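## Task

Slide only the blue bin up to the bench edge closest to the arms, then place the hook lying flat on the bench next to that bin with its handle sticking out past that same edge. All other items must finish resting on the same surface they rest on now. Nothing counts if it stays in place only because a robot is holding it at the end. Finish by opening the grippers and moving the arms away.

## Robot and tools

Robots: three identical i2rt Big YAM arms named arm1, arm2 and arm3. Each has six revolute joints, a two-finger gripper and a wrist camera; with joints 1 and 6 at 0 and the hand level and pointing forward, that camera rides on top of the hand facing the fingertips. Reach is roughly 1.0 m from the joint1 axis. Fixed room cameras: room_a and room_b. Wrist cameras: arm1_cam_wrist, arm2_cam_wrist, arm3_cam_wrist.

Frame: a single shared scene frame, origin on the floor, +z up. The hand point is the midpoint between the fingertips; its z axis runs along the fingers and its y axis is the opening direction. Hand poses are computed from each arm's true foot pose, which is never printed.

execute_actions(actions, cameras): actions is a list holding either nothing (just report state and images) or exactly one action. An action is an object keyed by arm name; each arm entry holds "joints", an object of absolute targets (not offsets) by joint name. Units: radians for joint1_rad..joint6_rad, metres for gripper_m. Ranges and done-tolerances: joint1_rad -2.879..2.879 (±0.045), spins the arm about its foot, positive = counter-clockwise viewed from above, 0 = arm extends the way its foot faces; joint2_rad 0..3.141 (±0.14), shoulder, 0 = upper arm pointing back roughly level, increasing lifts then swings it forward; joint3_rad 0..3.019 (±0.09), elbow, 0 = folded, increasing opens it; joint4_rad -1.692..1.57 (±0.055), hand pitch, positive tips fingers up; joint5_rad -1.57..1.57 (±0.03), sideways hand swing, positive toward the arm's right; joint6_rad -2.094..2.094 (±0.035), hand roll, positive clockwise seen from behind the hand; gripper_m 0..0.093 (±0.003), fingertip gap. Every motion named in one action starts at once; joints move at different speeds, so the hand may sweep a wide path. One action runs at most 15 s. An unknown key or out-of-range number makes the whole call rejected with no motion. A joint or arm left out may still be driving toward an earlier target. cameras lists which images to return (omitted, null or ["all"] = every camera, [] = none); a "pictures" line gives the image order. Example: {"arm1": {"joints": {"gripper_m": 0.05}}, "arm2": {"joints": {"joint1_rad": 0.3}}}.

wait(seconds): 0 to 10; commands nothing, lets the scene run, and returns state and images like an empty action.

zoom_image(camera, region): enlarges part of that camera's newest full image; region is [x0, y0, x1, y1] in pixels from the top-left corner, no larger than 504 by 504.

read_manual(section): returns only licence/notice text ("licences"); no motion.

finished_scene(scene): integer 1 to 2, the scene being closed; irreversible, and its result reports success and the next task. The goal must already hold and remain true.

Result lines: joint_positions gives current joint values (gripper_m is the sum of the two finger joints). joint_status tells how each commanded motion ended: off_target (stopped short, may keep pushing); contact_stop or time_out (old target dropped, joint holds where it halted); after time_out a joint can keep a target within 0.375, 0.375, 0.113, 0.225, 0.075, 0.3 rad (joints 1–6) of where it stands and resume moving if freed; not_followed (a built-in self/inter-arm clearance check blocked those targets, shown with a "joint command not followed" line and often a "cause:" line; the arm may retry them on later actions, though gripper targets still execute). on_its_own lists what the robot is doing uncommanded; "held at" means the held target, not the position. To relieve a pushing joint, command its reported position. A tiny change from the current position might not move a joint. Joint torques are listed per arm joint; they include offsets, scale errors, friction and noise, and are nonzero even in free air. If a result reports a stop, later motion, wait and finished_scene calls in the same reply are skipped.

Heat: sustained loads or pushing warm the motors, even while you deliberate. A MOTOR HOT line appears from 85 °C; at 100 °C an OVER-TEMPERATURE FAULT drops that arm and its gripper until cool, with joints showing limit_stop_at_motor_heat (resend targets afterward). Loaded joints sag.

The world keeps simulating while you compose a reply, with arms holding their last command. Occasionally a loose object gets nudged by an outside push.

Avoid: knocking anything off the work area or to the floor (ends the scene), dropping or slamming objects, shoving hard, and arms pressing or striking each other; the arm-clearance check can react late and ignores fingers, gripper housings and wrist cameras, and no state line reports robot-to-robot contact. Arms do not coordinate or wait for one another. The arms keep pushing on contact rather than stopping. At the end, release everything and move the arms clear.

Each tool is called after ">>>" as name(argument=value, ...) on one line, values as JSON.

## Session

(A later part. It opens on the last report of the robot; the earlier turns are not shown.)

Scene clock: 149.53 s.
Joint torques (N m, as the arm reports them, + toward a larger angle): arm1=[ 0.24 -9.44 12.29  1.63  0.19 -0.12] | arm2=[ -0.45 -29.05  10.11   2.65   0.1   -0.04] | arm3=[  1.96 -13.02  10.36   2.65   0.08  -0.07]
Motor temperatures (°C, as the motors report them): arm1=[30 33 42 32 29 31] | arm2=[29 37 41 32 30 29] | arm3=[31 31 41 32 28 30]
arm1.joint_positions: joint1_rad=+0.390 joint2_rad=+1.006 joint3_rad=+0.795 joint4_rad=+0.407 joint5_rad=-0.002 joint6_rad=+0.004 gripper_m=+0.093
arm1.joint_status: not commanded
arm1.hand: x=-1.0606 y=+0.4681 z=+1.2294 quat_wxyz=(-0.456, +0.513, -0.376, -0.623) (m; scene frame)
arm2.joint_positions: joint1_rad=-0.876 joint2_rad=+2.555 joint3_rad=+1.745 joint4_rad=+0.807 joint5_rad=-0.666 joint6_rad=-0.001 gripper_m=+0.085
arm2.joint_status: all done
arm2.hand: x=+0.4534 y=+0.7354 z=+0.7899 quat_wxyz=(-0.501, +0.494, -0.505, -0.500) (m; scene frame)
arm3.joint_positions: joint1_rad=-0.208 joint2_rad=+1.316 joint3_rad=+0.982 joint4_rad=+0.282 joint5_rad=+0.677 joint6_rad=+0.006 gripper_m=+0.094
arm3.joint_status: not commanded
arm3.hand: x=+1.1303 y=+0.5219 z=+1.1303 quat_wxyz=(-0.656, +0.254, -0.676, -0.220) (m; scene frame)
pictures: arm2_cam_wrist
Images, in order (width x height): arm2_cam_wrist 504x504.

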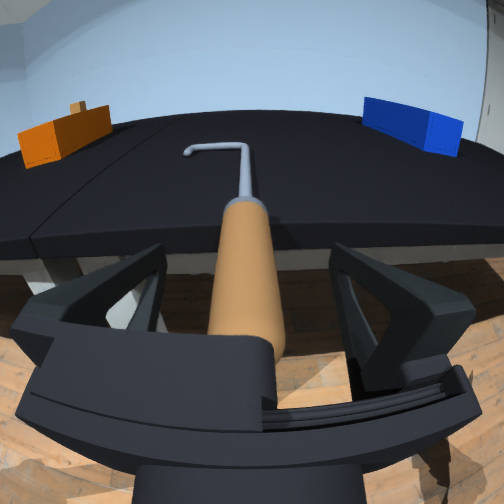

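>>> execute_actions(actions=[{"arm2":{"joints":{"joint2_rad":2.3,"gripper_m":0.093}},"arm3":{"joints":{"joint1_rad":0.2,"joint2_rad":1.6,"joint3_rad":1.2,"joint4_rad":0.45}}}], cameras=[])

>>> execute_actions(actions=[{"arm2":{"joints":{"joint1_rad":0.0,"joint2_rad":1.0,"joint3_rad":0.8,"joint4_rad":0.4,"joint5_rad":0}}}], cameras=[])

>>> execute_actions(actions=[{"arm3":{"joints":{"joint1_rad":0.68,"joint2_rad":2.40,"joint3_rad":1.83,"joint4_rad":0.65,"joint5_rad":0.672}}}], cameras=["arm3_cam_wrist"])

Scene clock: 158.60 s.
Joint torques (N m, as the arm reports them, + toward a larger angle): arm1=[ 0.57 -9.45 12.09  1.53  0.19 -0.18] | arm2=[ -0.34 -27.88   9.02   1.84   0.21  -0.03] | arm3=[  0.28 -18.06  11.9    2.5    0.07  -0.05]
Motor temperatures (°C, as the motors report them): arm1=[30 33 42 32 29 31] | arm2=[29 38 41 32 30 29] | arm3=[31 31 41 32 28 30]
arm1.joint_positions: joint1_rad=+0.390 joint2_rad=+1.006 joint3_rad=+0.795 joint4_rad=+0.407 joint5_rad=-0.002 joint6_rad=+0.004 gripper_m=+0.093
arm1.joint_status: not commanded
arm1.hand: x=-1.0606 y=+0.4681 z=+1.2294 quat_wxyz=(-0.456, +0.513, -0.376, -0.623) (m; scene frame)
arm2.joint_positions: joint1_rad=-0.876 joint2_rad=+2.307 joint3_rad=+1.777 joint4_rad=+0.820 joint5_rad=-0.666 joint6_rad=-0.001 gripper_m=+0.093
arm2.joint_status: all done
arm2.hand: x=+0.4613 y=+0.7416 z=+1.0156 quat_wxyz=(-0.598, +0.477, -0.398, -0.506) (m; scene frame)
arm3.joint_positions: joint1_rad=+0.213 joint2_rad=+1.620 joint3_rad=+1.157 joint4_rad=+0.435 joint5_rad=+0.678 joint6_rad=+0.006 gripper_m=+0.094
arm3.joint_status: all done
arm3.hand: x=+0.8761 y=+0.6617 z=+1.0786 quat_wxyz=(-0.597, +0.382, -0.607, -0.359) (m; scene frame)
pictures: none
No camera images: the call's "cameras" was empty. Leave "cameras" out to get every camera's image.

Scene clock: 160.37 s.
Joint torques (N m, as the arm reports them, + toward a larger angle): arm1=[ 0.02 -9.87 12.16  1.57  0.22 -0.15] | arm2=[-0.62 -9.02  9.46  1.61  0.15 -0.03] | arm3=[  0.81 -18.2   11.99   2.51   0.05  -0.07]
Motor temperatures (°C, as the motors report them): arm1=[30 33 42 32 29 31] | arm2=[29 37 41 32 30 29] | arm3=[31 31 42 32 28 30]
arm1.joint_positions: joint1_rad=+0.390 joint2_rad=+1.006 joint3_rad=+0.795 joint4_rad=+0.407 joint5_rad=-0.002 joint6_rad=+0.004 gripper_m=+0.093
arm1.joint_status: not commanded
arm1.hand: x=-1.0606 y=+0.4681 z=+1.2294 quat_wxyz=(-0.456, +0.513, -0.376, -0.623) (m; scene frame)
arm2.joint_positions: joint1_rad=-0.001 joint2_rad=+1.006 joint3_rad=+0.793 joint4_rad=+0.406 joint5_rad=-0.002 joint6_rad=-0.001 gripper_m=+0.093
arm2.joint_status: all done
arm2.hand: x=-0.0874 y=+0.4889 z=+1.2412 quat_wxyz=(-0.489, +0.488, -0.404, -0.600) (m; scene frame)
arm3.joint_positions: joint1_rad=+0.213 joint2_rad=+1.620 joint3_rad=+1.157 joint4_rad=+0.435 joint5_rad=+0.678 joint6_rad=+0.006 gripper_m=+0.094
arm3.joint_status: not commanded
arm3.hand: x=+0.8761 y=+0.6617 z=+1.0786 quat_wxyz=(-0.597, +0.382, -0.607, -0.359) (m; scene frame)
pictures: none
No camera images: the call's "cameras" was empty. Leave "cameras" out to get every camera's image.

Scene clock: 162.20 s.
Joint torques (N m, as the arm reports them, + toward a larger angle): arm1=[ 0.15 -9.29 12.17  1.57  0.24 -0.18] | arm2=[-0.63 -8.96  9.38  1.57  0.14 -0.04] | arm3=[  2.02 -27.86  11.75   2.44   0.05  -0.08]
Motor temperatures (°C, as the motors report them): arm1=[30 33 42 32 29 31] | arm2=[29 37 41 32 30 29] | arm3=[31 31 42 32 28 30]
arm1.joint_positions: joint1_rad=+0.390 joint2_rad=+1.006 joint3_rad=+0.795 joint4_rad=+0.407 joint5_rad=-0.002 joint6_rad=+0.004 gripper_m=+0.093
arm1.joint_status: not commanded
arm1.hand: x=-1.0606 y=+0.4681 z=+1.2294 quat_wxyz=(-0.456, +0.513, -0.376, -0.623) (m; scene frame)
arm2.joint_positions: joint1_rad=-0.001 joint2_rad=+1.006 joint3_rad=+0.793 joint4_rad=+0.406 joint5_rad=-0.002 joint6_rad=-0.001 gripper_m=+0.093
arm2.joint_status: not commanded
arm2.hand: x=-0.0874 y=+0.4889 z=+1.2412 quat_wxyz=(-0.489, +0.488, -0.404, -0.600) (m; scene frame)
arm3.joint_positions: joint1_rad=+0.679 joint2_rad=+2.419 joint3_rad=+1.780 joint4_rad=+0.638 joint5_rad=+0.670 joint6_rad=+0.006 gripper_m=+0.094
arm3.joint_status: all done
arm3.hand: x=+0.4492 y=+0.7361 z=+0.8494 quat_wxyz=(-0.496, +0.504, -0.501, -0.500) (m; scene frame)
pictures: arm3_cam_wrist
Images, in order (width x height): arm3_cam_wrist 504x504.

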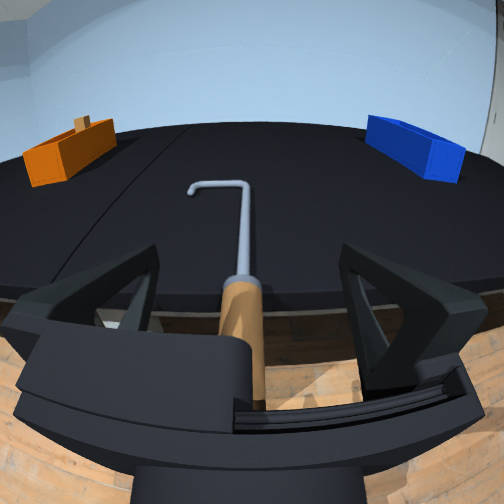

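>>> execute_actions(actions=[{"arm3":{"joints":{"joint1_rad":0.69,"joint2_rad":2.52,"joint3_rad":1.82,"joint4_rad":0.765}}}], cameras=["arm3_cam_wrist"])

Scene clock: 170.00 s.
Joint torques (N m, as the arm reports them, + toward a larger angle): arm1=[ 0.19 -9.46 12.07  1.55  0.21 -0.15] | arm2=[-0.52 -8.93  9.41  1.59  0.15 -0.04] | arm3=[  2.49 -29.49  10.14   2.67   0.05  -0.05]
Motor temperatures (°C, as the motors report them): arm1=[30 33 42 32 29 31] | arm2=[29 36 41 32 29 29] | arm3=[31 32 42 32 28 30]
arm1.joint_positions: joint1_rad=+0.390 joint2_rad=+1.006 joint3_rad=+0.795 joint4_rad=+0.407 joint5_rad=-0.002 joint6_rad=+0.004 gripper_m=+0.093
arm1.joint_status: not commanded
arm1.hand: x=-1.0606 y=+0.4681 z=+1.2294 quat_wxyz=(-0.456, +0.513, -0.376, -0.623) (m; scene frame)
arm2.joint_positions: joint1_rad=-0.001 joint2_rad=+1.006 joint3_rad=+0.793 joint4_rad=+0.406 joint5_rad=-0.002 joint6_rad=-0.001 gripper_m=+0.093
arm2.joint_status: not commanded
arm2.hand: x=-0.0874 y=+0.4889 z=+1.2412 quat_wxyz=(-0.489, +0.488, -0.404, -0.600) (m; scene frame)
arm3.joint_positions: joint1_rad=+0.679 joint2_rad=+2.549 joint3_rad=+1.780 joint4_rad=+0.748 joint5_rad=+0.670 joint6_rad=+0.006 gripper_m=+0.094
arm3.joint_status: all done
arm3.hand: x=+0.4553 y=+0.7283 z=+0.7630 quat_wxyz=(-0.495, +0.511, -0.501, -0.492) (m; scene frame)
pictures: arm3_cam_wrist
Images, in order (width x height): arm3_cam_wrist 504x504.

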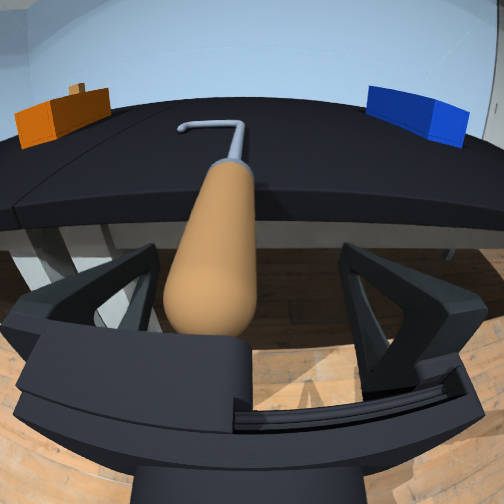

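>>> execute_actions(actions=[{"arm3":{"joints":{"joint1_rad":0.672,"joint2_rad":2.575,"joint3_rad":1.955,"joint4_rad":0.69}}}], cameras=["arm3_cam_wrist"])

Scene clock: 181.23 s.
Joint torques (N m, as the arm reports them, + toward a larger angle): arm1=[ 0.05 -9.46 12.34  1.67  0.19 -0.19] | arm2=[-0.59 -8.82  9.39  1.63  0.15 -0.04] | arm3=[  0.76 -28.15  12.15   1.77  -0.02  -0.06]
Motor temperatures (°C, as the motors report them): arm1=[30 32 42 32 29 31] | arm2=[29 35 41 32 29 29] | arm3=[31 33 42 32 28 30]
arm1.joint_positions: joint1_rad=+0.390 joint2_rad=+1.006 joint3_rad=+0.795 joint4_rad=+0.407 joint5_rad=-0.002 joint6_rad=+0.004 gripper_m=+0.093
arm1.joint_status: not commanded
arm1.hand: x=-1.0606 y=+0.4681 z=+1.2294 quat_wxyz=(-0.456, +0.513, -0.376, -0.623) (m; scene frame)
arm2.joint_positions: joint1_rad=-0.001 joint2_rad=+1.006 joint3_rad=+0.793 joint4_rad=+0.406 joint5_rad=-0.002 joint6_rad=-0.001 gripper_m=+0.093
arm2.joint_status: not commanded
arm2.hand: x=-0.0874 y=+0.4889 z=+1.2412 quat_wxyz=(-0.489, +0.488, -0.404, -0.600) (m; scene frame)
arm3.joint_positions: joint1_rad=+0.679 joint2_rad=+2.584 joint3_rad=+1.898 joint4_rad=+0.692 joint5_rad=+0.671 joint6_rad=+0.006 gripper_m=+0.094
arm3.joint_status: all done
arm3.hand: x=+0.4389 y=+0.7490 z=+0.7803 quat_wxyz=(-0.496, +0.501, -0.501, -0.502) (m; scene frame)
pictures: arm3_cam_wrist
Images, in order (width x height): arm3_cam_wrist 504x504.

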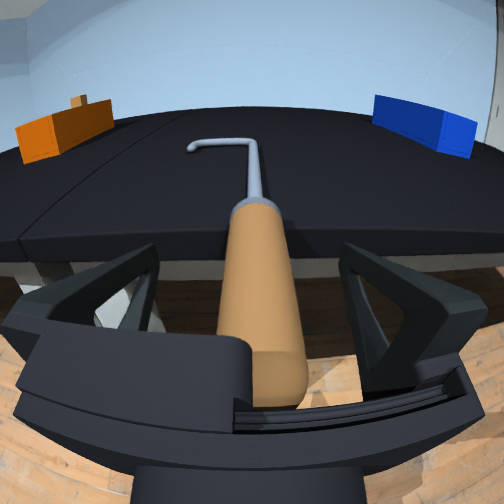

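>>> execute_actions(actions=[{"arm3":{"joints":{"joint2_rad":2.59,"gripper_m":0.055}}}], cameras=[])

>>> execute_actions(actions=[{"arm3":{"joints":{"gripper_m":0.0}}}], cameras=["arm3_cam_wrist"])

Scene clock: 186.63 s.
Joint torques (N m, as the arm reports them, + toward a larger angle): arm1=[-0.14 -9.76 12.25  1.61  0.23 -0.17] | arm2=[-0.6  -8.87  9.41  1.63  0.16 -0.04] | arm3=[  0.85 -26.87  12.02   1.79   0.    -0.04]
Motor temperatures (°C, as the motors report them): arm1=[30 32 42 32 29 31] | arm2=[29 35 41 32 29 29] | arm3=[31 33 42 32 28 30]
arm1.joint_positions: joint1_rad=+0.390 joint2_rad=+1.006 joint3_rad=+0.795 joint4_rad=+0.407 joint5_rad=-0.002 joint6_rad=+0.004 gripper_m=+0.093
arm1.joint_status: not commanded
arm1.hand: x=-1.0606 y=+0.4681 z=+1.2294 quat_wxyz=(-0.456, +0.513, -0.376, -0.623) (m; scene frame)
arm2.joint_positions: joint1_rad=-0.001 joint2_rad=+1.006 joint3_rad=+0.793 joint4_rad=+0.406 joint5_rad=-0.002 joint6_rad=-0.001 gripper_m=+0.093
arm2.joint_status: not commanded
arm2.hand: x=-0.0874 y=+0.4889 z=+1.2412 quat_wxyz=(-0.489, +0.488, -0.404, -0.600) (m; scene frame)
arm3.joint_positions: joint1_rad=+0.679 joint2_rad=+2.586 joint3_rad=+1.899 joint4_rad=+0.692 joint5_rad=+0.671 joint6_rad=+0.006 gripper_m=+0.055
arm3.joint_status: all done
arm3.hand: x=+0.4390 y=+0.7489 z=+0.7784 quat_wxyz=(-0.496, +0.501, -0.501, -0.501) (m; scene frame)
pictures: none
No camera images: the call's "cameras" was empty. Leave "cameras" out to get every camera's image.

Scene clock: 187.23 s.
Joint torques (N m, as the arm reports them, + toward a larger angle): arm1=[  0.24 -10.23  12.16   1.57   0.22  -0.17] | arm2=[-0.7  -8.8   9.41  1.62  0.16 -0.04] | arm3=[  0.97 -27.02  12.02   1.78  -0.13  -0.05]
Motor temperatures (°C, as the motors report them): arm1=[30 32 42 32 29 31] | arm2=[29 35 41 32 29 29] | arm3=[31 33 42 32 28 30]
arm1.joint_positions: joint1_rad=+0.390 joint2_rad=+1.006 joint3_rad=+0.795 joint4_rad=+0.407 joint5_rad=-0.002 joint6_rad=+0.004 gripper_m=+0.093
arm1.joint_status: not commanded
arm1.hand: x=-1.0606 y=+0.4681 z=+1.2294 quat_wxyz=(-0.456, +0.513, -0.376, -0.623) (m; scene frame)
arm2.joint_positions: joint1_rad=-0.001 joint2_rad=+1.006 joint3_rad=+0.793 joint4_rad=+0.406 joint5_rad=-0.002 joint6_rad=-0.001 gripper_m=+0.093
arm2.joint_status: not commanded
arm2.hand: x=-0.0874 y=+0.4889 z=+1.2412 quat_wxyz=(-0.489, +0.488, -0.404, -0.600) (m; scene frame)
arm3.joint_positions: joint1_rad=+0.679 joint2_rad=+2.586 joint3_rad=+1.899 joint4_rad=+0.692 joint5_rad=+0.675 joint6_rad=+0.004 gripper_m=+0.029
arm3.joint_status: gripper_m off_target (ended at +0.029, target +0.000)
arm3.hand: x=+0.4396 y=+0.7489 z=+0.7784 quat_wxyz=(-0.497, +0.501, -0.501, -0.500) (m; scene frame)
pictures: arm3_cam_wrist
Images, in order (width x height): arm3_cam_wrist 504x504.

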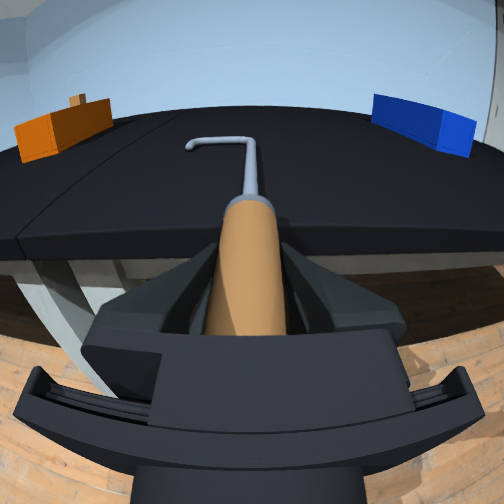

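>>> execute_actions(actions=[{"arm3":{"joints":{"joint1_rad":0.38,"joint2_rad":2.29,"joint3_rad":1.345,"joint4_rad":1.005,"joint5_rad":0.38}}}], cameras=[])

>>> execute_actions(actions=[{"arm3":{"joints":{"joint1_rad":0.035,"joint2_rad":2.22,"joint3_rad":1.20,"joint4_rad":1.075,"joint5_rad":0.0,"joint6_rad":-0.7}}}], cameras=["arm3_cam_wrist"])

Scene clock: 199.33 s.
Joint torques (N m, as the arm reports them, + toward a larger angle): arm1=[ 1.01 -9.52 12.27  1.58  0.18 -0.2 ] | arm2=[-0.66 -8.72  9.41  1.62  0.15 -0.04] | arm3=[  1.32 -26.29   6.76   3.2    0.04  -0.08]
Motor temperatures (°C, as the motors report them): arm1=[30 32 42 32 29 31] | arm2=[29 35 41 32 29 29] | arm3=[31 34 43 32 28 30]
arm1.joint_positions: joint1_rad=+0.390 joint2_rad=+1.006 joint3_rad=+0.795 joint4_rad=+0.407 joint5_rad=-0.002 joint6_rad=+0.004 gripper_m=+0.093
arm1.joint_status: not commanded
arm1.hand: x=-1.0606 y=+0.4681 z=+1.2294 quat_wxyz=(-0.456, +0.513, -0.376, -0.623) (m; scene frame)
arm2.joint_positions: joint1_rad=-0.001 joint2_rad=+1.006 joint3_rad=+0.793 joint4_rad=+0.406 joint5_rad=-0.002 joint6_rad=-0.001 gripper_m=+0.093
arm2.joint_status: not commanded
arm2.hand: x=-0.0874 y=+0.4889 z=+1.2412 quat_wxyz=(-0.489, +0.488, -0.404, -0.600) (m; scene frame)
arm3.joint_positions: joint1_rad=+0.387 joint2_rad=+2.332 joint3_rad=+1.329 joint4_rad=+0.978 joint5_rad=+0.379 joint6_rad=+0.007 gripper_m=+0.029
arm3.joint_status: all done
arm3.hand: x=+0.6785 y=+0.7321 z=+0.7782 quat_wxyz=(-0.492, +0.511, -0.505, -0.492) (m; scene frame)
pictures: none
No camera images: the call's "cameras" was empty. Leave "cameras" out to get every camera's image.

Scene clock: 201.00 s.
Joint torques (N m, as the arm reports them, + toward a larger angle): arm1=[ 0.44 -9.65 12.18  1.56  0.21 -0.19] | arm2=[-0.62 -8.96  9.41  1.62  0.15 -0.05] | arm3=[  2.36 -23.29   5.01   2.42  -0.21  -0.21]
Motor temperatures (°C, as the motors report them): arm1=[30 32 42 32 29 31] | arm2=[29 35 41 32 29 29] | arm3=[31 34 42 32 29 30]
arm1.joint_positions: joint1_rad=+0.390 joint2_rad=+1.006 joint3_rad=+0.795 joint4_rad=+0.407 joint5_rad=-0.002 joint6_rad=+0.004 gripper_m=+0.093
arm1.joint_status: not commanded
arm1.hand: x=-1.0606 y=+0.4681 z=+1.2294 quat_wxyz=(-0.456, +0.513, -0.376, -0.623) (m; scene frame)
arm2.joint_positions: joint1_rad=-0.001 joint2_rad=+1.006 joint3_rad=+0.793 joint4_rad=+0.406 joint5_rad=-0.002 joint6_rad=-0.001 gripper_m=+0.093
arm2.joint_status: not commanded
arm2.hand: x=-0.0874 y=+0.4889 z=+1.2412 quat_wxyz=(-0.489, +0.488, -0.404, -0.600) (m; scene frame)
arm3.joint_positions: joint1_rad=+0.024 joint2_rad=+2.244 joint3_rad=+1.203 joint4_rad=+1.066 joint5_rad=+0.005 joint6_rad=-0.672 gripper_m=+0.029
arm3.joint_status: all done
arm3.hand: x=+0.8937 y=+0.7433 z=+0.8098 quat_wxyz=(-0.640, +0.635, -0.298, -0.314) (m; scene frame)
pictures: arm3_cam_wrist
Images, in order (width x height): arm3_cam_wrist 504x504.

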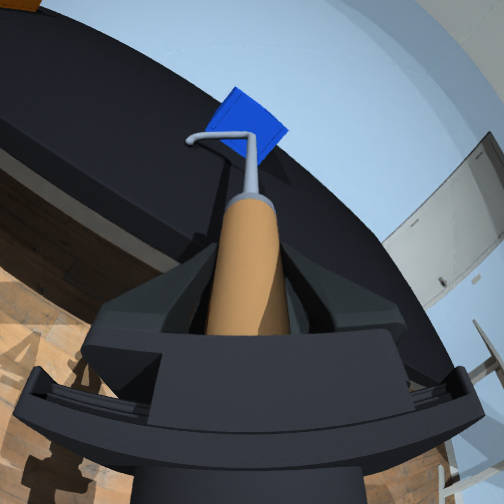

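>>> execute_actions(actions=[{"arm3":{"joints":{"joint2_rad":2.125,"joint3_rad":1.20,"joint4_rad":1.01,"joint6_rad":-1.571}}}], cameras=["arm3_cam_wrist","room_b"])

Scene clock: 205.83 s.
Joint torques (N m, as the arm reports them, + toward a larger angle): arm1=[-0.03 -8.92 12.09  1.76  0.23 -0.16] | arm2=[-0.68 -8.79  9.42  1.62  0.16 -0.04] | arm3=[  2.29 -24.07   6.39   2.66   0.06  -0.03]
Motor temperatures (°C, as the motors report them): arm1=[30 32 42 32 29 31] | arm2=[29 35 41 32 29 29] | arm3=[31 34 41 32 28 30]
arm1.joint_positions: joint1_rad=+0.390 joint2_rad=+1.006 joint3_rad=+0.795 joint4_rad=+0.407 joint5_rad=-0.002 joint6_rad=+0.004 gripper_m=+0.093
arm1.joint_status: not commanded
arm1.hand: x=-1.0606 y=+0.4681 z=+1.2294 quat_wxyz=(-0.456, +0.513, -0.376, -0.623) (m; scene frame)
arm2.joint_positions: joint1_rad=-0.001 joint2_rad=+1.006 joint3_rad=+0.793 joint4_rad=+0.406 joint5_rad=-0.002 joint6_rad=-0.001 gripper_m=+0.093
arm2.joint_status: not commanded
arm2.hand: x=-0.0874 y=+0.4889 z=+1.2412 quat_wxyz=(-0.489, +0.488, -0.404, -0.600) (m; scene frame)
arm3.joint_positions: joint1_rad=+0.026 joint2_rad=+2.160 joint3_rad=+1.193 joint4_rad=+0.993 joint5_rad=-0.002 joint6_rad=-1.558 gripper_m=+0.029
arm3.joint_status: all done
arm3.hand: x=+0.8910 y=+0.7451 z=+0.8487 quat_wxyz=(-0.713, +0.701, +0.006, -0.012) (m; scene frame)
pictures: arm3_cam_wrist, room_b
Images, in order (width x height): arm3_cam_wrist 504x504, room_b 504x504.

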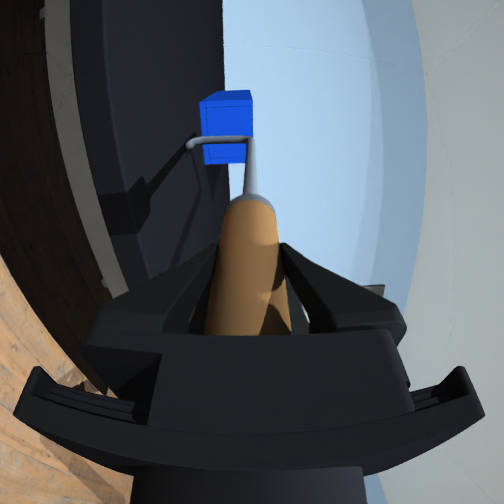

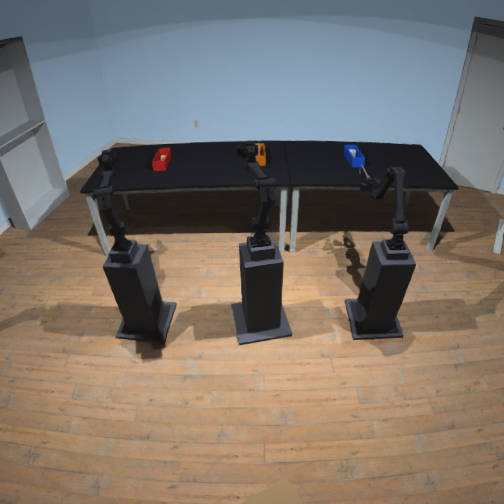

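>>> execute_actions(actions=[{"arm3":{"joints":{"joint2_rad":1.99,"joint3_rad":1.43,"joint4_rad":0.68}}}], cameras=[])

>>> execute_actions(actions=[{"arm3":{"joints":{"joint2_rad":2.19,"joint3_rad":1.775,"joint4_rad":0.535}}}], cameras=["arm3_cam_wrist","room_a"])

>>> zoom_image(camera="room_a", region=[30,230,150,330])

Scene clock: 219.63 s.
Joint torques (N m, as the arm reports them, + toward a larger angle): arm1=[ 0.29 -9.65 12.18  1.61  0.2  -0.19] | arm2=[-0.57 -8.64  9.42  1.62  0.16 -0.04] | arm3=[  2.3  -25.37  13.16   3.03   0.06   0.06]
Motor temperatures (°C, as the motors report them): arm1=[30 32 42 32 29 31] | arm2=[29 35 41 32 29 29] | arm3=[31 34 40 32 28 30]
arm1.joint_positions: joint1_rad=+0.390 joint2_rad=+1.006 joint3_rad=+0.795 joint4_rad=+0.407 joint5_rad=-0.002 joint6_rad=+0.004 gripper_m=+0.093
arm1.joint_status: not commanded
arm1.hand: x=-1.0606 y=+0.4681 z=+1.2294 quat_wxyz=(-0.456, +0.513, -0.376, -0.623) (m; scene frame)
arm2.joint_positions: joint1_rad=-0.001 joint2_rad=+1.006 joint3_rad=+0.793 joint4_rad=+0.406 joint5_rad=-0.002 joint6_rad=-0.001 gripper_m=+0.093
arm2.joint_status: not commanded
arm2.hand: x=-0.0874 y=+0.4889 z=+1.2412 quat_wxyz=(-0.489, +0.488, -0.404, -0.600) (m; scene frame)
arm3.joint_positions: joint1_rad=+0.026 joint2_rad=+2.030 joint3_rad=+1.363 joint4_rad=+0.656 joint5_rad=-0.002 joint6_rad=-1.565 gripper_m=+0.029
arm3.joint_status: all done
arm3.hand: x=+0.8895 y=+0.7912 z=+0.9498 quat_wxyz=(-0.700, +0.714, +0.009, -0.010) (m; scene frame)
pictures: none
No camera images: the call's "cameras" was empty. Leave "cameras" out to get every camera's image.

Scene clock: 221.93 s.
Joint torques (N m, as the arm reports them, + toward a larger angle): arm1=[ 0.35 -8.6  12.12  1.46  0.21 -0.15] | arm2=[-0.5  -8.97  9.37  1.6   0.16 -0.04] | arm3=[  2.19 -30.8   16.08   3.17   0.05   0.04]
Motor temperatures (°C, as the motors report them): arm1=[30 32 42 32 29 31] | arm2=[29 35 41 32 29 29] | arm3=[31 34 41 32 28 30]
arm1.joint_positions: joint1_rad=+0.390 joint2_rad=+1.006 joint3_rad=+0.795 joint4_rad=+0.407 joint5_rad=-0.002 joint6_rad=+0.004 gripper_m=+0.093
arm1.joint_status: not commanded
arm1.hand: x=-1.0606 y=+0.4681 z=+1.2294 quat_wxyz=(-0.456, +0.513, -0.376, -0.623) (m; scene frame)
arm2.joint_positions: joint1_rad=-0.001 joint2_rad=+1.006 joint3_rad=+0.793 joint4_rad=+0.406 joint5_rad=-0.002 joint6_rad=-0.001 gripper_m=+0.093
arm2.joint_status: not commanded
arm2.hand: x=-0.0874 y=+0.4889 z=+1.2412 quat_wxyz=(-0.489, +0.488, -0.404, -0.600) (m; scene frame)
arm3.joint_positions: joint1_rad=+0.026 joint2_rad=+2.251 joint3_rad=+1.680 joint4_rad=+0.507 joint5_rad=-0.002 joint6_rad=-1.565 gripper_m=+0.029
arm3.joint_status: joint3_rad time_out (moved +0.316 of +0.412); the others done
arm3.on_its_own: joint3_rad reads +1.680 and still pushes toward +1.775 since a time_out
arm3.hand: x=+0.8878 y=+0.8738 z=+0.9083 quat_wxyz=(-0.681, +0.732, +0.009, -0.009) (m; scene frame)
pictures: arm3_cam_wrist, room_a
Images, in order (width x height): arm3_cam_wrist 504x504, room_a 504x504.

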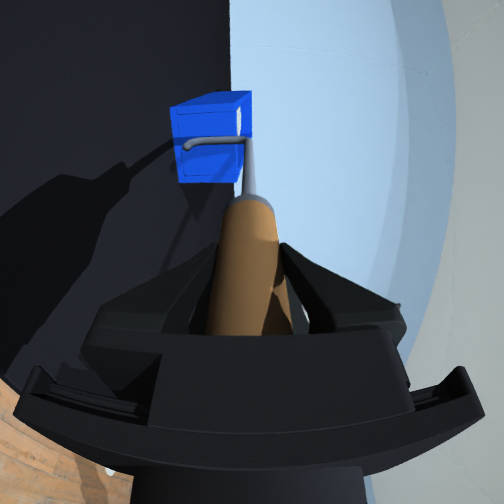

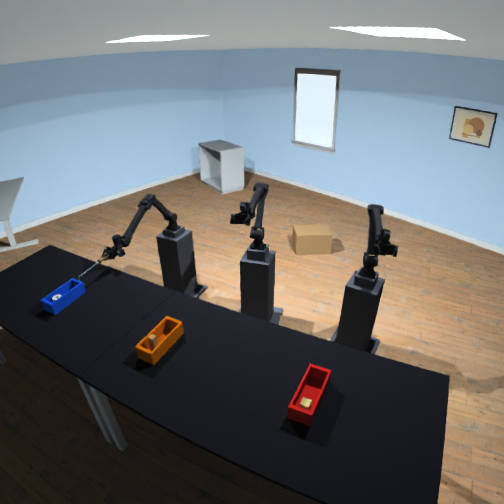

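Region (30, 230, 150, 330) of room_a's 504x504 image, scaled by 4.200, with more detail than that image has.

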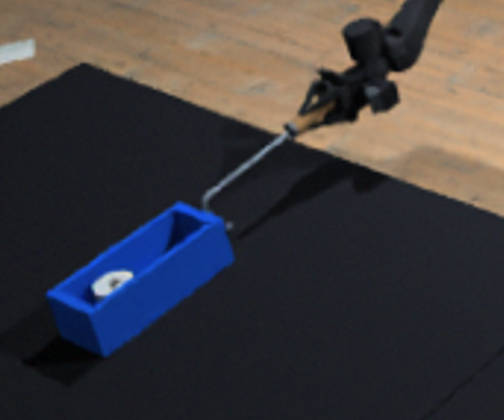

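>>> execute_actions(actions=[{"arm3":{"joints":{"joint2_rad":2.145,"joint3_rad":1.65,"joint4_rad":0.735}}}], cameras=["arm3_cam_wrist"])

Scene clock: 232.67 s.
Joint torques (N m, as the arm reports them, + toward a larger angle): arm1=[-0.35 -9.53 12.07  1.7   0.22 -0.16] | arm2=[-0.59 -9.02  9.41  1.61  0.15 -0.04] | arm3=[  2.12 -31.31   9.26   4.15   0.06   0.03]
Motor temperatures (°C, as the motors report them): arm1=[30 32 43 32 29 31] | arm2=[29 34 41 32 29 29] | arm3=[31 35 45 32 28 30]
arm1.joint_positions: joint1_rad=+0.390 joint2_rad=+1.006 joint3_rad=+0.795 joint4_rad=+0.407 joint5_rad=-0.002 joint6_rad=+0.004 gripper_m=+0.093
arm1.joint_status: not commanded
arm1.hand: x=-1.0606 y=+0.4681 z=+1.2294 quat_wxyz=(-0.456, +0.513, -0.376, -0.623) (m; scene frame)
arm2.joint_positions: joint1_rad=-0.001 joint2_rad=+1.006 joint3_rad=+0.793 joint4_rad=+0.406 joint5_rad=-0.002 joint6_rad=-0.001 gripper_m=+0.093
arm2.joint_status: not commanded
arm2.hand: x=-0.0874 y=+0.4889 z=+1.2412 quat_wxyz=(-0.489, +0.488, -0.404, -0.600) (m; scene frame)
arm3.joint_positions: joint1_rad=+0.026 joint2_rad=+2.214 joint3_rad=+1.633 joint4_rad=+0.685 joint5_rad=-0.002 joint6_rad=-1.565 gripper_m=+0.029
arm3.joint_status: all done
arm3.hand: x=+0.8879 y=+0.8619 z=+0.9569 quat_wxyz=(-0.740, +0.672, +0.008, -0.010) (m; scene frame)
pictures: arm3_cam_wrist
Images, in order (width x height): arm3_cam_wrist 504x504.

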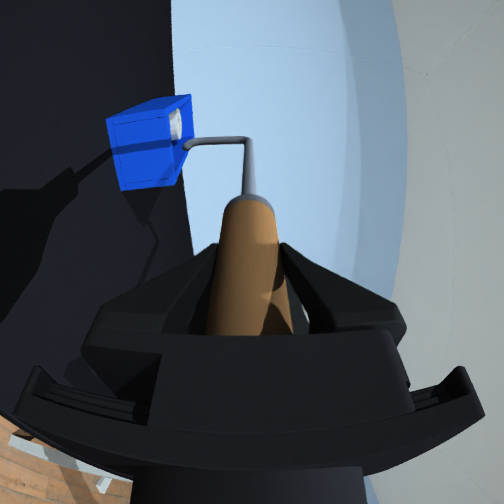

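>>> execute_actions(actions=[{"arm3":{"joints":{"joint2_rad":2.27,"joint3_rad":1.96,"joint4_rad":0.60}}}], cameras=["arm3_cam_wrist","room_a"])

>>> zoom_image(camera="room_a", region=[30,230,150,330])

Scene clock: 238.03 s.
Joint torques (N m, as the arm reports them, + toward a larger angle): arm1=[-0.12 -9.52 12.1   1.61  0.21 -0.21] | arm2=[-0.68 -8.88  9.44  1.61  0.15 -0.03] | arm3=[  2.02 -32.1   15.69   3.08   0.07   0.04]
Motor temperatures (°C, as the motors report them): arm1=[30 32 43 32 29 31] | arm2=[29 34 41 32 29 29] | arm3=[31 35 44 32 28 30]
arm1.joint_positions: joint1_rad=+0.390 joint2_rad=+1.006 joint3_rad=+0.795 joint4_rad=+0.407 joint5_rad=-0.002 joint6_rad=+0.004 gripper_m=+0.093
arm1.joint_status: not commanded
arm1.hand: x=-1.0606 y=+0.4681 z=+1.2294 quat_wxyz=(-0.456, +0.513, -0.376, -0.623) (m; scene frame)
arm2.joint_positions: joint1_rad=-0.001 joint2_rad=+1.006 joint3_rad=+0.793 joint4_rad=+0.406 joint5_rad=-0.002 joint6_rad=-0.001 gripper_m=+0.093
arm2.joint_status: not commanded
arm2.hand: x=-0.0874 y=+0.4889 z=+1.2412 quat_wxyz=(-0.489, +0.488, -0.404, -0.600) (m; scene frame)
arm3.joint_positions: joint1_rad=+0.026 joint2_rad=+2.333 joint3_rad=+1.872 joint4_rad=+0.573 joint5_rad=-0.002 joint6_rad=-1.566 gripper_m=+0.029
arm3.joint_status: all done
arm3.hand: x=+0.8866 y=+0.9136 z=+0.9627 quat_wxyz=(-0.743, +0.670, +0.009, -0.010) (m; scene frame)
pictures: arm3_cam_wrist, room_a
Images, in order (width x height): arm3_cam_wrist 504x504, room_a 504x504.

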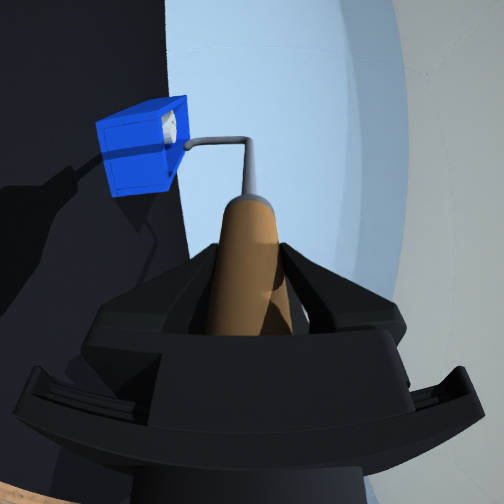

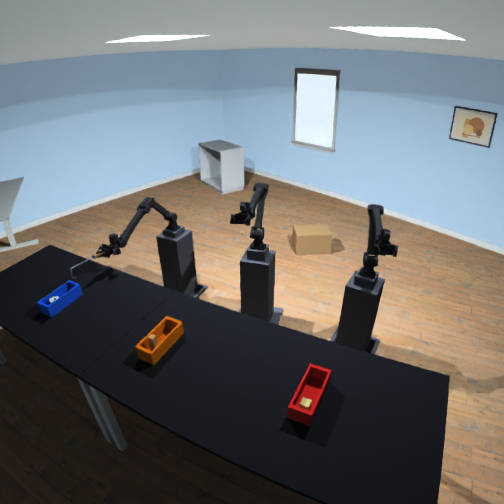

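Region (30, 230, 150, 330) of room_a's 504x504 image, scaled by 4.200, with more detail than that image has.

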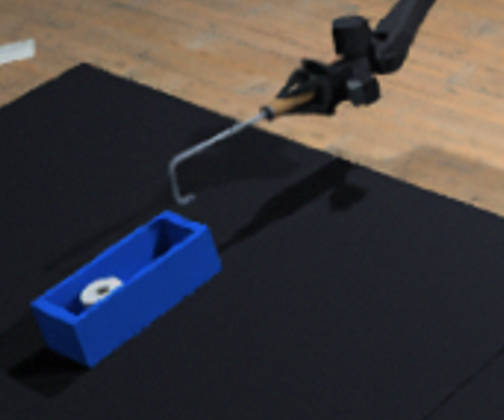

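>>> execute_actions(actions=[{"arm3":{"joints":{"joint2_rad":2.415,"joint3_rad":2.245,"joint4_rad":0.43}}}], cameras=["arm3_cam_wrist","room_a"])

>>> zoom_image(camera="room_a", region=[30,230,150,330])

Scene clock: 248.53 s.
Joint torques (N m, as the arm reports them, + toward a larger angle): arm1=[ 0.78 -9.49 12.19  1.55  0.23 -0.15] | arm2=[-0.4  -9.    9.4   1.62  0.16 -0.05] | arm3=[  2.17 -33.7   17.18   3.02   0.06   0.04]
Motor temperatures (°C, as the motors report them): arm1=[30 32 43 32 29 31] | arm2=[29 34 41 32 29 29] | arm3=[31 36 47 32 28 30]
arm1.joint_positions: joint1_rad=+0.390 joint2_rad=+1.006 joint3_rad=+0.795 joint4_rad=+0.407 joint5_rad=-0.002 joint6_rad=+0.004 gripper_m=+0.093
arm1.joint_status: not commanded
arm1.hand: x=-1.0606 y=+0.4681 z=+1.2294 quat_wxyz=(-0.456, +0.513, -0.376, -0.623) (m; scene frame)
arm2.joint_positions: joint1_rad=-0.001 joint2_rad=+1.006 joint3_rad=+0.793 joint4_rad=+0.406 joint5_rad=-0.002 joint6_rad=-0.001 gripper_m=+0.093
arm2.joint_status: not commanded
arm2.hand: x=-0.0874 y=+0.4889 z=+1.2412 quat_wxyz=(-0.489, +0.488, -0.404, -0.600) (m; scene frame)
arm3.joint_positions: joint1_rad=+0.026 joint2_rad=+2.472 joint3_rad=+2.146 joint4_rad=+0.406 joint5_rad=-0.002 joint6_rad=-1.566 gripper_m=+0.029
arm3.joint_status: joint3_rad time_out (moved +0.274 of +0.373); the others done
arm3.on_its_own: joint3_rad reads +2.146 and still pushes toward +2.245 since a time_out
arm3.hand: x=+0.8855 y=+0.9624 z=+0.9573 quat_wxyz=(-0.732, +0.681, +0.009, -0.010) (m; scene frame)
pictures: arm3_cam_wrist, room_a
Images, in order (width x height): arm3_cam_wrist 504x504, room_a 504x504.

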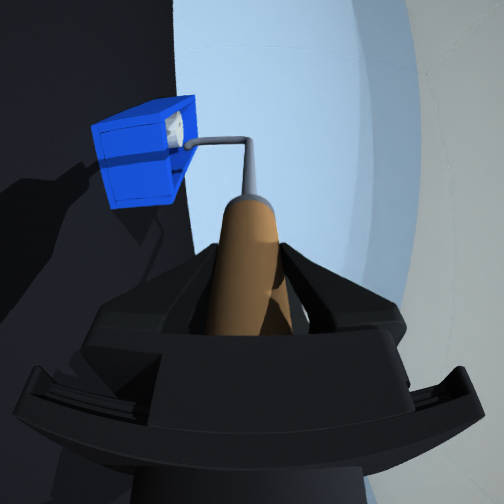

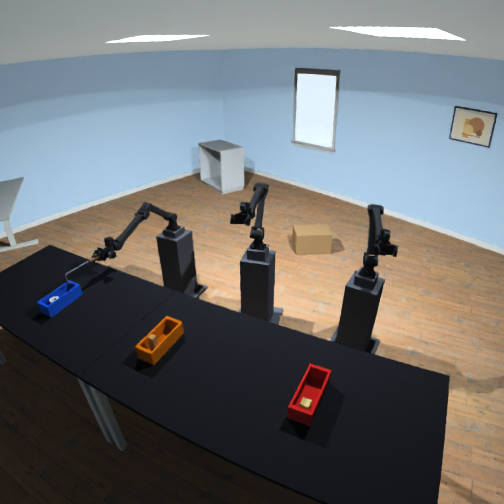

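Region (30, 230, 150, 330) of room_a's 504x504 image, scaled by 4.200, with more detail than that image has.

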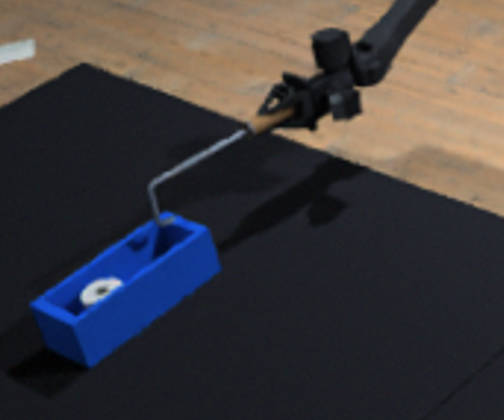

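>>> execute_actions(actions=[{"arm3":{"joints":{"joint1_rad":0.0,"joint3_rad":2.23,"joint4_rad":0.31}}}], cameras=["arm3_cam_wrist","room_a"])

>>> zoom_image(camera="room_a", region=[30,230,150,330])

Scene clock: 255.97 s.
Joint torques (N m, as the arm reports them, + toward a larger angle): arm1=[ 0.09 -9.33 12.07  1.69  0.23 -0.19] | arm2=[-0.59 -8.8   9.38  1.6   0.16 -0.04] | arm3=[  0.45 -33.89  15.95   2.79   0.     0.03]
Motor temperatures (°C, as the motors report them): arm1=[30 32 43 32 29 31] | arm2=[29 34 41 32 29 29] | arm3=[31 36 48 32 28 30]
arm1.joint_positions: joint1_rad=+0.390 joint2_rad=+1.006 joint3_rad=+0.795 joint4_rad=+0.407 joint5_rad=-0.002 joint6_rad=+0.004 gripper_m=+0.093
arm1.joint_status: not commanded
arm1.hand: x=-1.0606 y=+0.4681 z=+1.2294 quat_wxyz=(-0.456, +0.513, -0.376, -0.623) (m; scene frame)
arm2.joint_positions: joint1_rad=-0.001 joint2_rad=+1.006 joint3_rad=+0.793 joint4_rad=+0.406 joint5_rad=-0.002 joint6_rad=-0.001 gripper_m=+0.093
arm2.joint_status: not commanded
arm2.hand: x=-0.0874 y=+0.4889 z=+1.2412 quat_wxyz=(-0.489, +0.488, -0.404, -0.600) (m; scene frame)
arm3.joint_positions: joint1_rad=+0.015 joint2_rad=+2.472 joint3_rad=+2.146 joint4_rad=+0.291 joint5_rad=-0.002 joint6_rad=-1.566 gripper_m=+0.029
arm3.joint_status: all done
arm3.hand: x=+0.8963 y=+0.9630 z=+0.9292 quat_wxyz=(-0.692, +0.722, +0.005, -0.005) (m; scene frame)
pictures: arm3_cam_wrist, room_a
Images, in order (width x height): arm3_cam_wrist 504x504, room_a 504x504.

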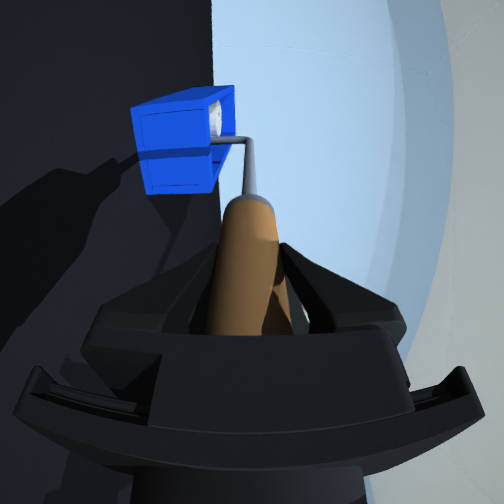

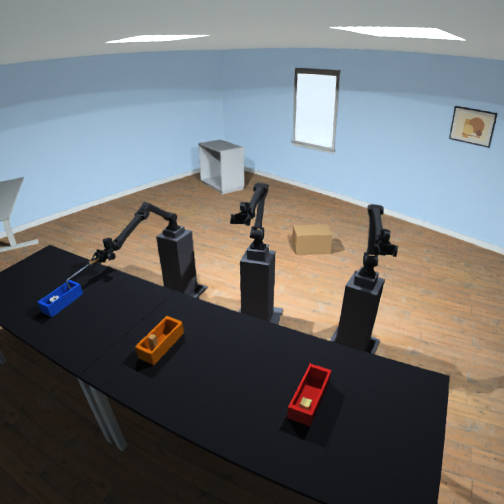

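Region (30, 230, 150, 330) of room_a's 504x504 image, scaled by 4.200, with more detail than that image has.

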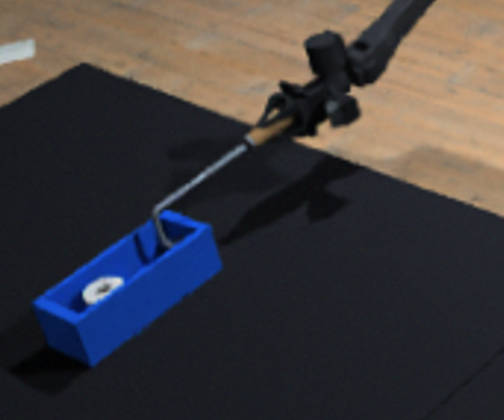

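>>> execute_actions(actions=[{"arm3":{"joints":{"joint4_rad":0.24}}}], cameras=[])

>>> execute_actions(actions=[{"arm3":{"joints":{"joint2_rad":2.215,"joint3_rad":1.80,"joint4_rad":0.435}}}], cameras=["arm3_cam_wrist"])

>>> execute_actions(actions=[{"arm3":{"joints":{"joint2_rad":2.065,"joint3_rad":1.503,"joint4_rad":0.572}}}], cameras=["arm3_cam_wrist"])

Scene clock: 275.73 s.
Joint torques (N m, as the arm reports them, + toward a larger angle): arm1=[ 0.66 -9.09 12.    1.66  0.24 -0.17] | arm2=[-0.56 -8.76  9.36  1.64  0.15 -0.03] | arm3=[  0.46 -34.08  15.97   2.83   0.04   0.04]
Motor temperatures (°C, as the motors report them): arm1=[30 32 43 32 29 31] | arm2=[29 34 41 32 29 29] | arm3=[31 37 49 32 28 30]
arm1.joint_positions: joint1_rad=+0.390 joint2_rad=+1.006 joint3_rad=+0.795 joint4_rad=+0.407 joint5_rad=-0.002 joint6_rad=+0.004 gripper_m=+0.093
arm1.joint_status: not commanded
arm1.hand: x=-1.0606 y=+0.4681 z=+1.2294 quat_wxyz=(-0.456, +0.513, -0.376, -0.623) (m; scene frame)
arm2.joint_positions: joint1_rad=-0.001 joint2_rad=+1.006 joint3_rad=+0.793 joint4_rad=+0.406 joint5_rad=-0.002 joint6_rad=-0.001 gripper_m=+0.093
arm2.joint_status: not commanded
arm2.hand: x=-0.0874 y=+0.4889 z=+1.2412 quat_wxyz=(-0.489, +0.488, -0.404, -0.600) (m; scene frame)
arm3.joint_positions: joint1_rad=+0.015 joint2_rad=+2.472 joint3_rad=+2.146 joint4_rad=+0.222 joint5_rad=-0.002 joint6_rad=-1.566 gripper_m=+0.029
arm3.joint_status: all done
arm3.hand: x=+0.8964 y=+0.9618 z=+0.9127 quat_wxyz=(-0.667, +0.745, +0.005, -0.005) (m; scene frame)
pictures: none
No camera images: the call's "cameras" was empty. Leave "cameras" out to get every camera's image.

Scene clock: 276.83 s.
Joint torques (N m, as the arm reports them, + toward a larger angle): arm1=[ 0.15 -9.   12.08  1.58  0.22 -0.17] | arm2=[-0.4  -8.84  9.45  1.61  0.15 -0.04] | arm3=[  0.51 -28.63   8.51   2.98   0.05   0.04]
Motor temperatures (°C, as the motors report them): arm1=[30 32 43 32 29 31] | arm2=[29 34 41 32 29 29] | arm3=[31 37 49 32 28 30]
arm1.joint_positions: joint1_rad=+0.390 joint2_rad=+1.006 joint3_rad=+0.795 joint4_rad=+0.407 joint5_rad=-0.002 joint6_rad=+0.004 gripper_m=+0.093
arm1.joint_status: not commanded
arm1.hand: x=-1.0606 y=+0.4681 z=+1.2294 quat_wxyz=(-0.456, +0.513, -0.376, -0.623) (m; scene frame)
arm2.joint_positions: joint1_rad=-0.001 joint2_rad=+1.006 joint3_rad=+0.793 joint4_rad=+0.406 joint5_rad=-0.002 joint6_rad=-0.001 gripper_m=+0.093
arm2.joint_status: not commanded
arm2.hand: x=-0.0874 y=+0.4889 z=+1.2412 quat_wxyz=(-0.489, +0.488, -0.404, -0.600) (m; scene frame)
arm3.joint_positions: joint1_rad=+0.015 joint2_rad=+2.246 joint3_rad=+1.800 joint4_rad=+0.414 joint5_rad=-0.002 joint6_rad=-1.566 gripper_m=+0.029
arm3.joint_status: all done
arm3.hand: x=+0.8970 y=+0.8967 z=+0.9585 quat_wxyz=(-0.692, +0.721, +0.005, -0.005) (m; scene frame)
pictures: arm3_cam_wrist
Images, in order (width x height): arm3_cam_wrist 504x504.

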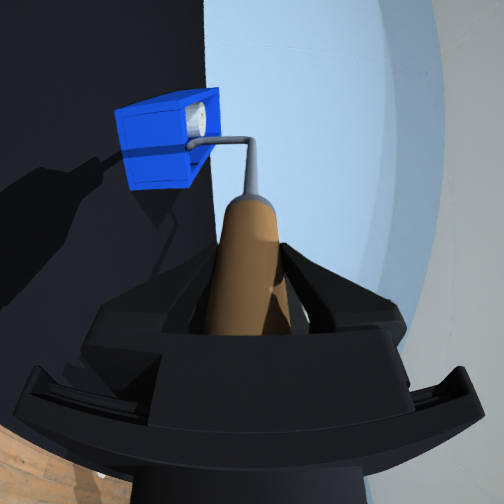

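Scene clock: 277.90 s.
Joint torques (N m, as the arm reports them, + toward a larger angle): arm1=[ 0.38 -9.86 12.06  1.68  0.23 -0.2 ] | arm2=[-0.52 -8.74  9.39  1.58  0.16 -0.04] | arm3=[  0.34 -27.98   9.82   4.04   0.04   0.04]
Motor temperatures (°C, as the motors report them): arm1=[30 32 43 32 29 31] | arm2=[29 34 41 32 29 29] | arm3=[31 37 49 32 28 30]
arm1.joint_positions: joint1_rad=+0.390 joint2_rad=+1.006 joint3_rad=+0.795 joint4_rad=+0.407 joint5_rad=-0.002 joint6_rad=+0.004 gripper_m=+0.093
arm1.joint_status: not commanded
arm1.hand: x=-1.0606 y=+0.4681 z=+1.2294 quat_wxyz=(-0.456, +0.513, -0.376, -0.623) (m; scene frame)
arm2.joint_positions: joint1_rad=-0.001 joint2_rad=+1.006 joint3_rad=+0.793 joint4_rad=+0.406 joint5_rad=-0.002 joint6_rad=-0.001 gripper_m=+0.093
arm2.joint_status: not commanded
arm2.hand: x=-0.0874 y=+0.4889 z=+1.2412 quat_wxyz=(-0.489, +0.488, -0.404, -0.600) (m; scene frame)
arm3.joint_positions: joint1_rad=+0.015 joint2_rad=+2.121 joint3_rad=+1.477 joint4_rad=+0.525 joint5_rad=-0.002 joint6_rad=-1.566 gripper_m=+0.029
arm3.joint_status: all done
arm3.hand: x=+0.8982 y=+0.8218 z=+0.9081 quat_wxyz=(-0.661, +0.751, +0.005, -0.005) (m; scene frame)
pictures: arm3_cam_wrist
Images, in order (width x height): arm3_cam_wrist 504x504.

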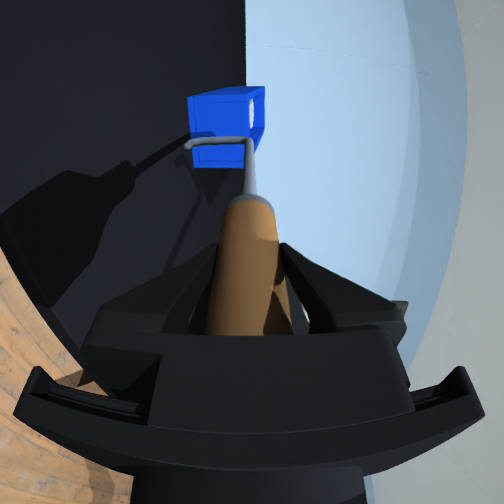

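>>> execute_actions(actions=[{"arm3":{"joints":{"joint2_rad":2.10,"joint3_rad":1.62,"joint4_rad":0.76}}}], cameras=[])

>>> execute_actions(actions=[{"arm3":{"joints":{"joint2_rad":2.335,"joint3_rad":2.085,"joint4_rad":0.53}}}], cameras=["arm3_cam_wrist","room_a"])

>>> zoom_image(camera="room_a", region=[30,230,150,330])

Scene clock: 284.93 s.
Joint torques (N m, as the arm reports them, + toward a larger angle): arm1=[-0.08 -9.26 11.97  1.36  0.22 -0.12] | arm2=[-0.58 -8.73  9.4   1.63  0.16 -0.04] | arm3=[  0.3  -28.59  14.66   3.88   0.05   0.05]
Motor temperatures (°C, as the motors report them): arm1=[30 32 43 32 29 31] | arm2=[29 34 41 32 29 29] | arm3=[31 37 47 32 28 30]
arm1.joint_positions: joint1_rad=+0.390 joint2_rad=+1.006 joint3_rad=+0.795 joint4_rad=+0.407 joint5_rad=-0.002 joint6_rad=+0.004 gripper_m=+0.093
arm1.joint_status: not commanded
arm1.hand: x=-1.0606 y=+0.4681 z=+1.2294 quat_wxyz=(-0.456, +0.513, -0.376, -0.623) (m; scene frame)
arm2.joint_positions: joint1_rad=-0.001 joint2_rad=+1.006 joint3_rad=+0.793 joint4_rad=+0.406 joint5_rad=-0.002 joint6_rad=-0.001 gripper_m=+0.093
arm2.joint_status: not commanded
arm2.hand: x=-0.0874 y=+0.4889 z=+1.2412 quat_wxyz=(-0.489, +0.488, -0.404, -0.600) (m; scene frame)
arm3.joint_positions: joint1_rad=+0.015 joint2_rad=+2.155 joint3_rad=+1.539 joint4_rad=+0.713 joint5_rad=-0.002 joint6_rad=-1.566 gripper_m=+0.029
arm3.joint_status: all done
arm3.hand: x=+0.8977 y=+0.8387 z=+0.9603 quat_wxyz=(-0.738, +0.675, +0.005, -0.006) (m; scene frame)
pictures: none
No camera images: the call's "cameras" was empty. Leave "cameras" out to get every camera's image.

Scene clock: 287.40 s.
Joint torques (N m, as the arm reports them, + toward a larger angle): arm1=[ 0.44 -8.69 12.17  1.68  0.18 -0.14] | arm2=[-0.46 -8.7   9.4   1.62  0.16 -0.05] | arm3=[  0.28 -31.95  16.58   3.07   0.07   0.04]
Motor temperatures (°C, as the motors report them): arm1=[30 32 43 32 29 31] | arm2=[29 34 41 32 29 29] | arm3=[31 37 48 32 28 30]
arm1.joint_positions: joint1_rad=+0.390 joint2_rad=+1.006 joint3_rad=+0.795 joint4_rad=+0.407 joint5_rad=-0.002 joint6_rad=+0.004 gripper_m=+0.093
arm1.joint_status: not commanded
arm1.hand: x=-1.0606 y=+0.4681 z=+1.2294 quat_wxyz=(-0.456, +0.513, -0.376, -0.623) (m; scene frame)
arm2.joint_positions: joint1_rad=-0.001 joint2_rad=+1.006 joint3_rad=+0.793 joint4_rad=+0.406 joint5_rad=-0.002 joint6_rad=-0.001 gripper_m=+0.093
arm2.joint_status: not commanded
arm2.hand: x=-0.0874 y=+0.4889 z=+1.2412 quat_wxyz=(-0.489, +0.488, -0.404, -0.600) (m; scene frame)
arm3.joint_positions: joint1_rad=+0.014 joint2_rad=+2.391 joint3_rad=+1.990 joint4_rad=+0.505 joint5_rad=-0.002 joint6_rad=-1.566 gripper_m=+0.029
arm3.joint_status: joint3_rad time_out (moved +0.452 of +0.546); the others done
arm3.on_its_own: joint3_rad reads +1.990 and still pushes toward +2.085 since a time_out
arm3.hand: x=+0.8969 y=+0.9362 z=+0.9636 quat_wxyz=(-0.740, +0.672, +0.005, -0.005) (m; scene frame)
pictures: arm3_cam_wrist, room_a
Images, in order (width x height): arm3_cam_wrist 504x504, room_a 504x504.

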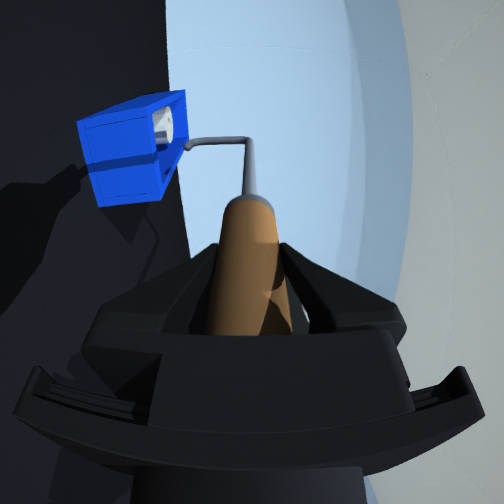

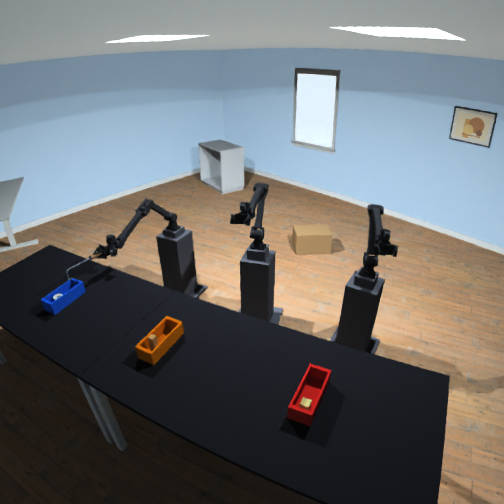

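Region (30, 230, 150, 330) of room_a's 504x504 image, scaled by 4.200, with more detail than that image has.

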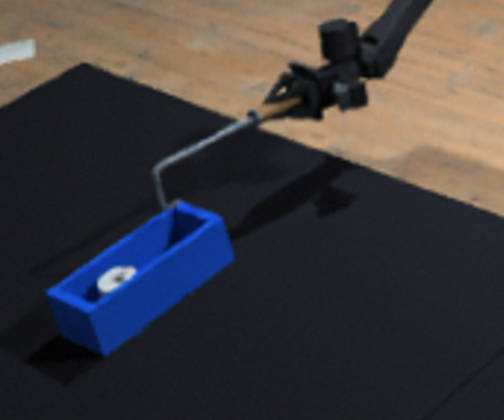

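>>> execute_actions(actions=[{"arm3":{"joints":{"joint3_rad":2.07,"joint4_rad":0.28}}}], cameras=["arm3_cam_wrist"])

Scene clock: 291.67 s.
Joint torques (N m, as the arm reports them, + toward a larger angle): arm1=[-0.03 -9.31 12.04  1.54  0.22 -0.19] | arm2=[-0.51 -8.76  9.39  1.62  0.16 -0.05] | arm3=[  0.49 -33.02  15.36   2.34   0.04   0.04]
Motor temperatures (°C, as the motors report them): arm1=[30 32 43 32 29 31] | arm2=[29 34 42 32 29 29] | arm3=[31 37 48 32 28 30]
arm1.joint_positions: joint1_rad=+0.390 joint2_rad=+1.006 joint3_rad=+0.795 joint4_rad=+0.407 joint5_rad=-0.002 joint6_rad=+0.004 gripper_m=+0.093
arm1.joint_status: not commanded
arm1.hand: x=-1.0606 y=+0.4681 z=+1.2294 quat_wxyz=(-0.456, +0.513, -0.376, -0.623) (m; scene frame)
arm2.joint_positions: joint1_rad=-0.001 joint2_rad=+1.006 joint3_rad=+0.793 joint4_rad=+0.406 joint5_rad=-0.002 joint6_rad=-0.001 gripper_m=+0.093
arm2.joint_status: not commanded
arm2.hand: x=-0.0874 y=+0.4889 z=+1.2412 quat_wxyz=(-0.489, +0.488, -0.404, -0.600) (m; scene frame)
arm3.joint_positions: joint1_rad=+0.014 joint2_rad=+2.391 joint3_rad=+1.990 joint4_rad=+0.271 joint5_rad=-0.002 joint6_rad=-1.566 gripper_m=+0.029
arm3.joint_status: all done
arm3.hand: x=+0.8972 y=+0.9350 z=+0.9059 quat_wxyz=(-0.657, +0.754, +0.005, -0.005) (m; scene frame)
pictures: arm3_cam_wrist
Images, in order (width x height): arm3_cam_wrist 504x504.

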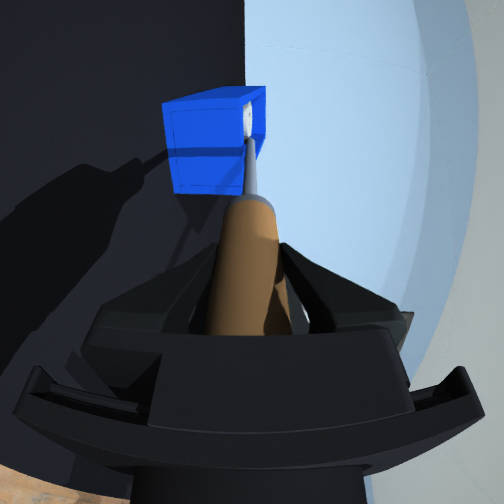

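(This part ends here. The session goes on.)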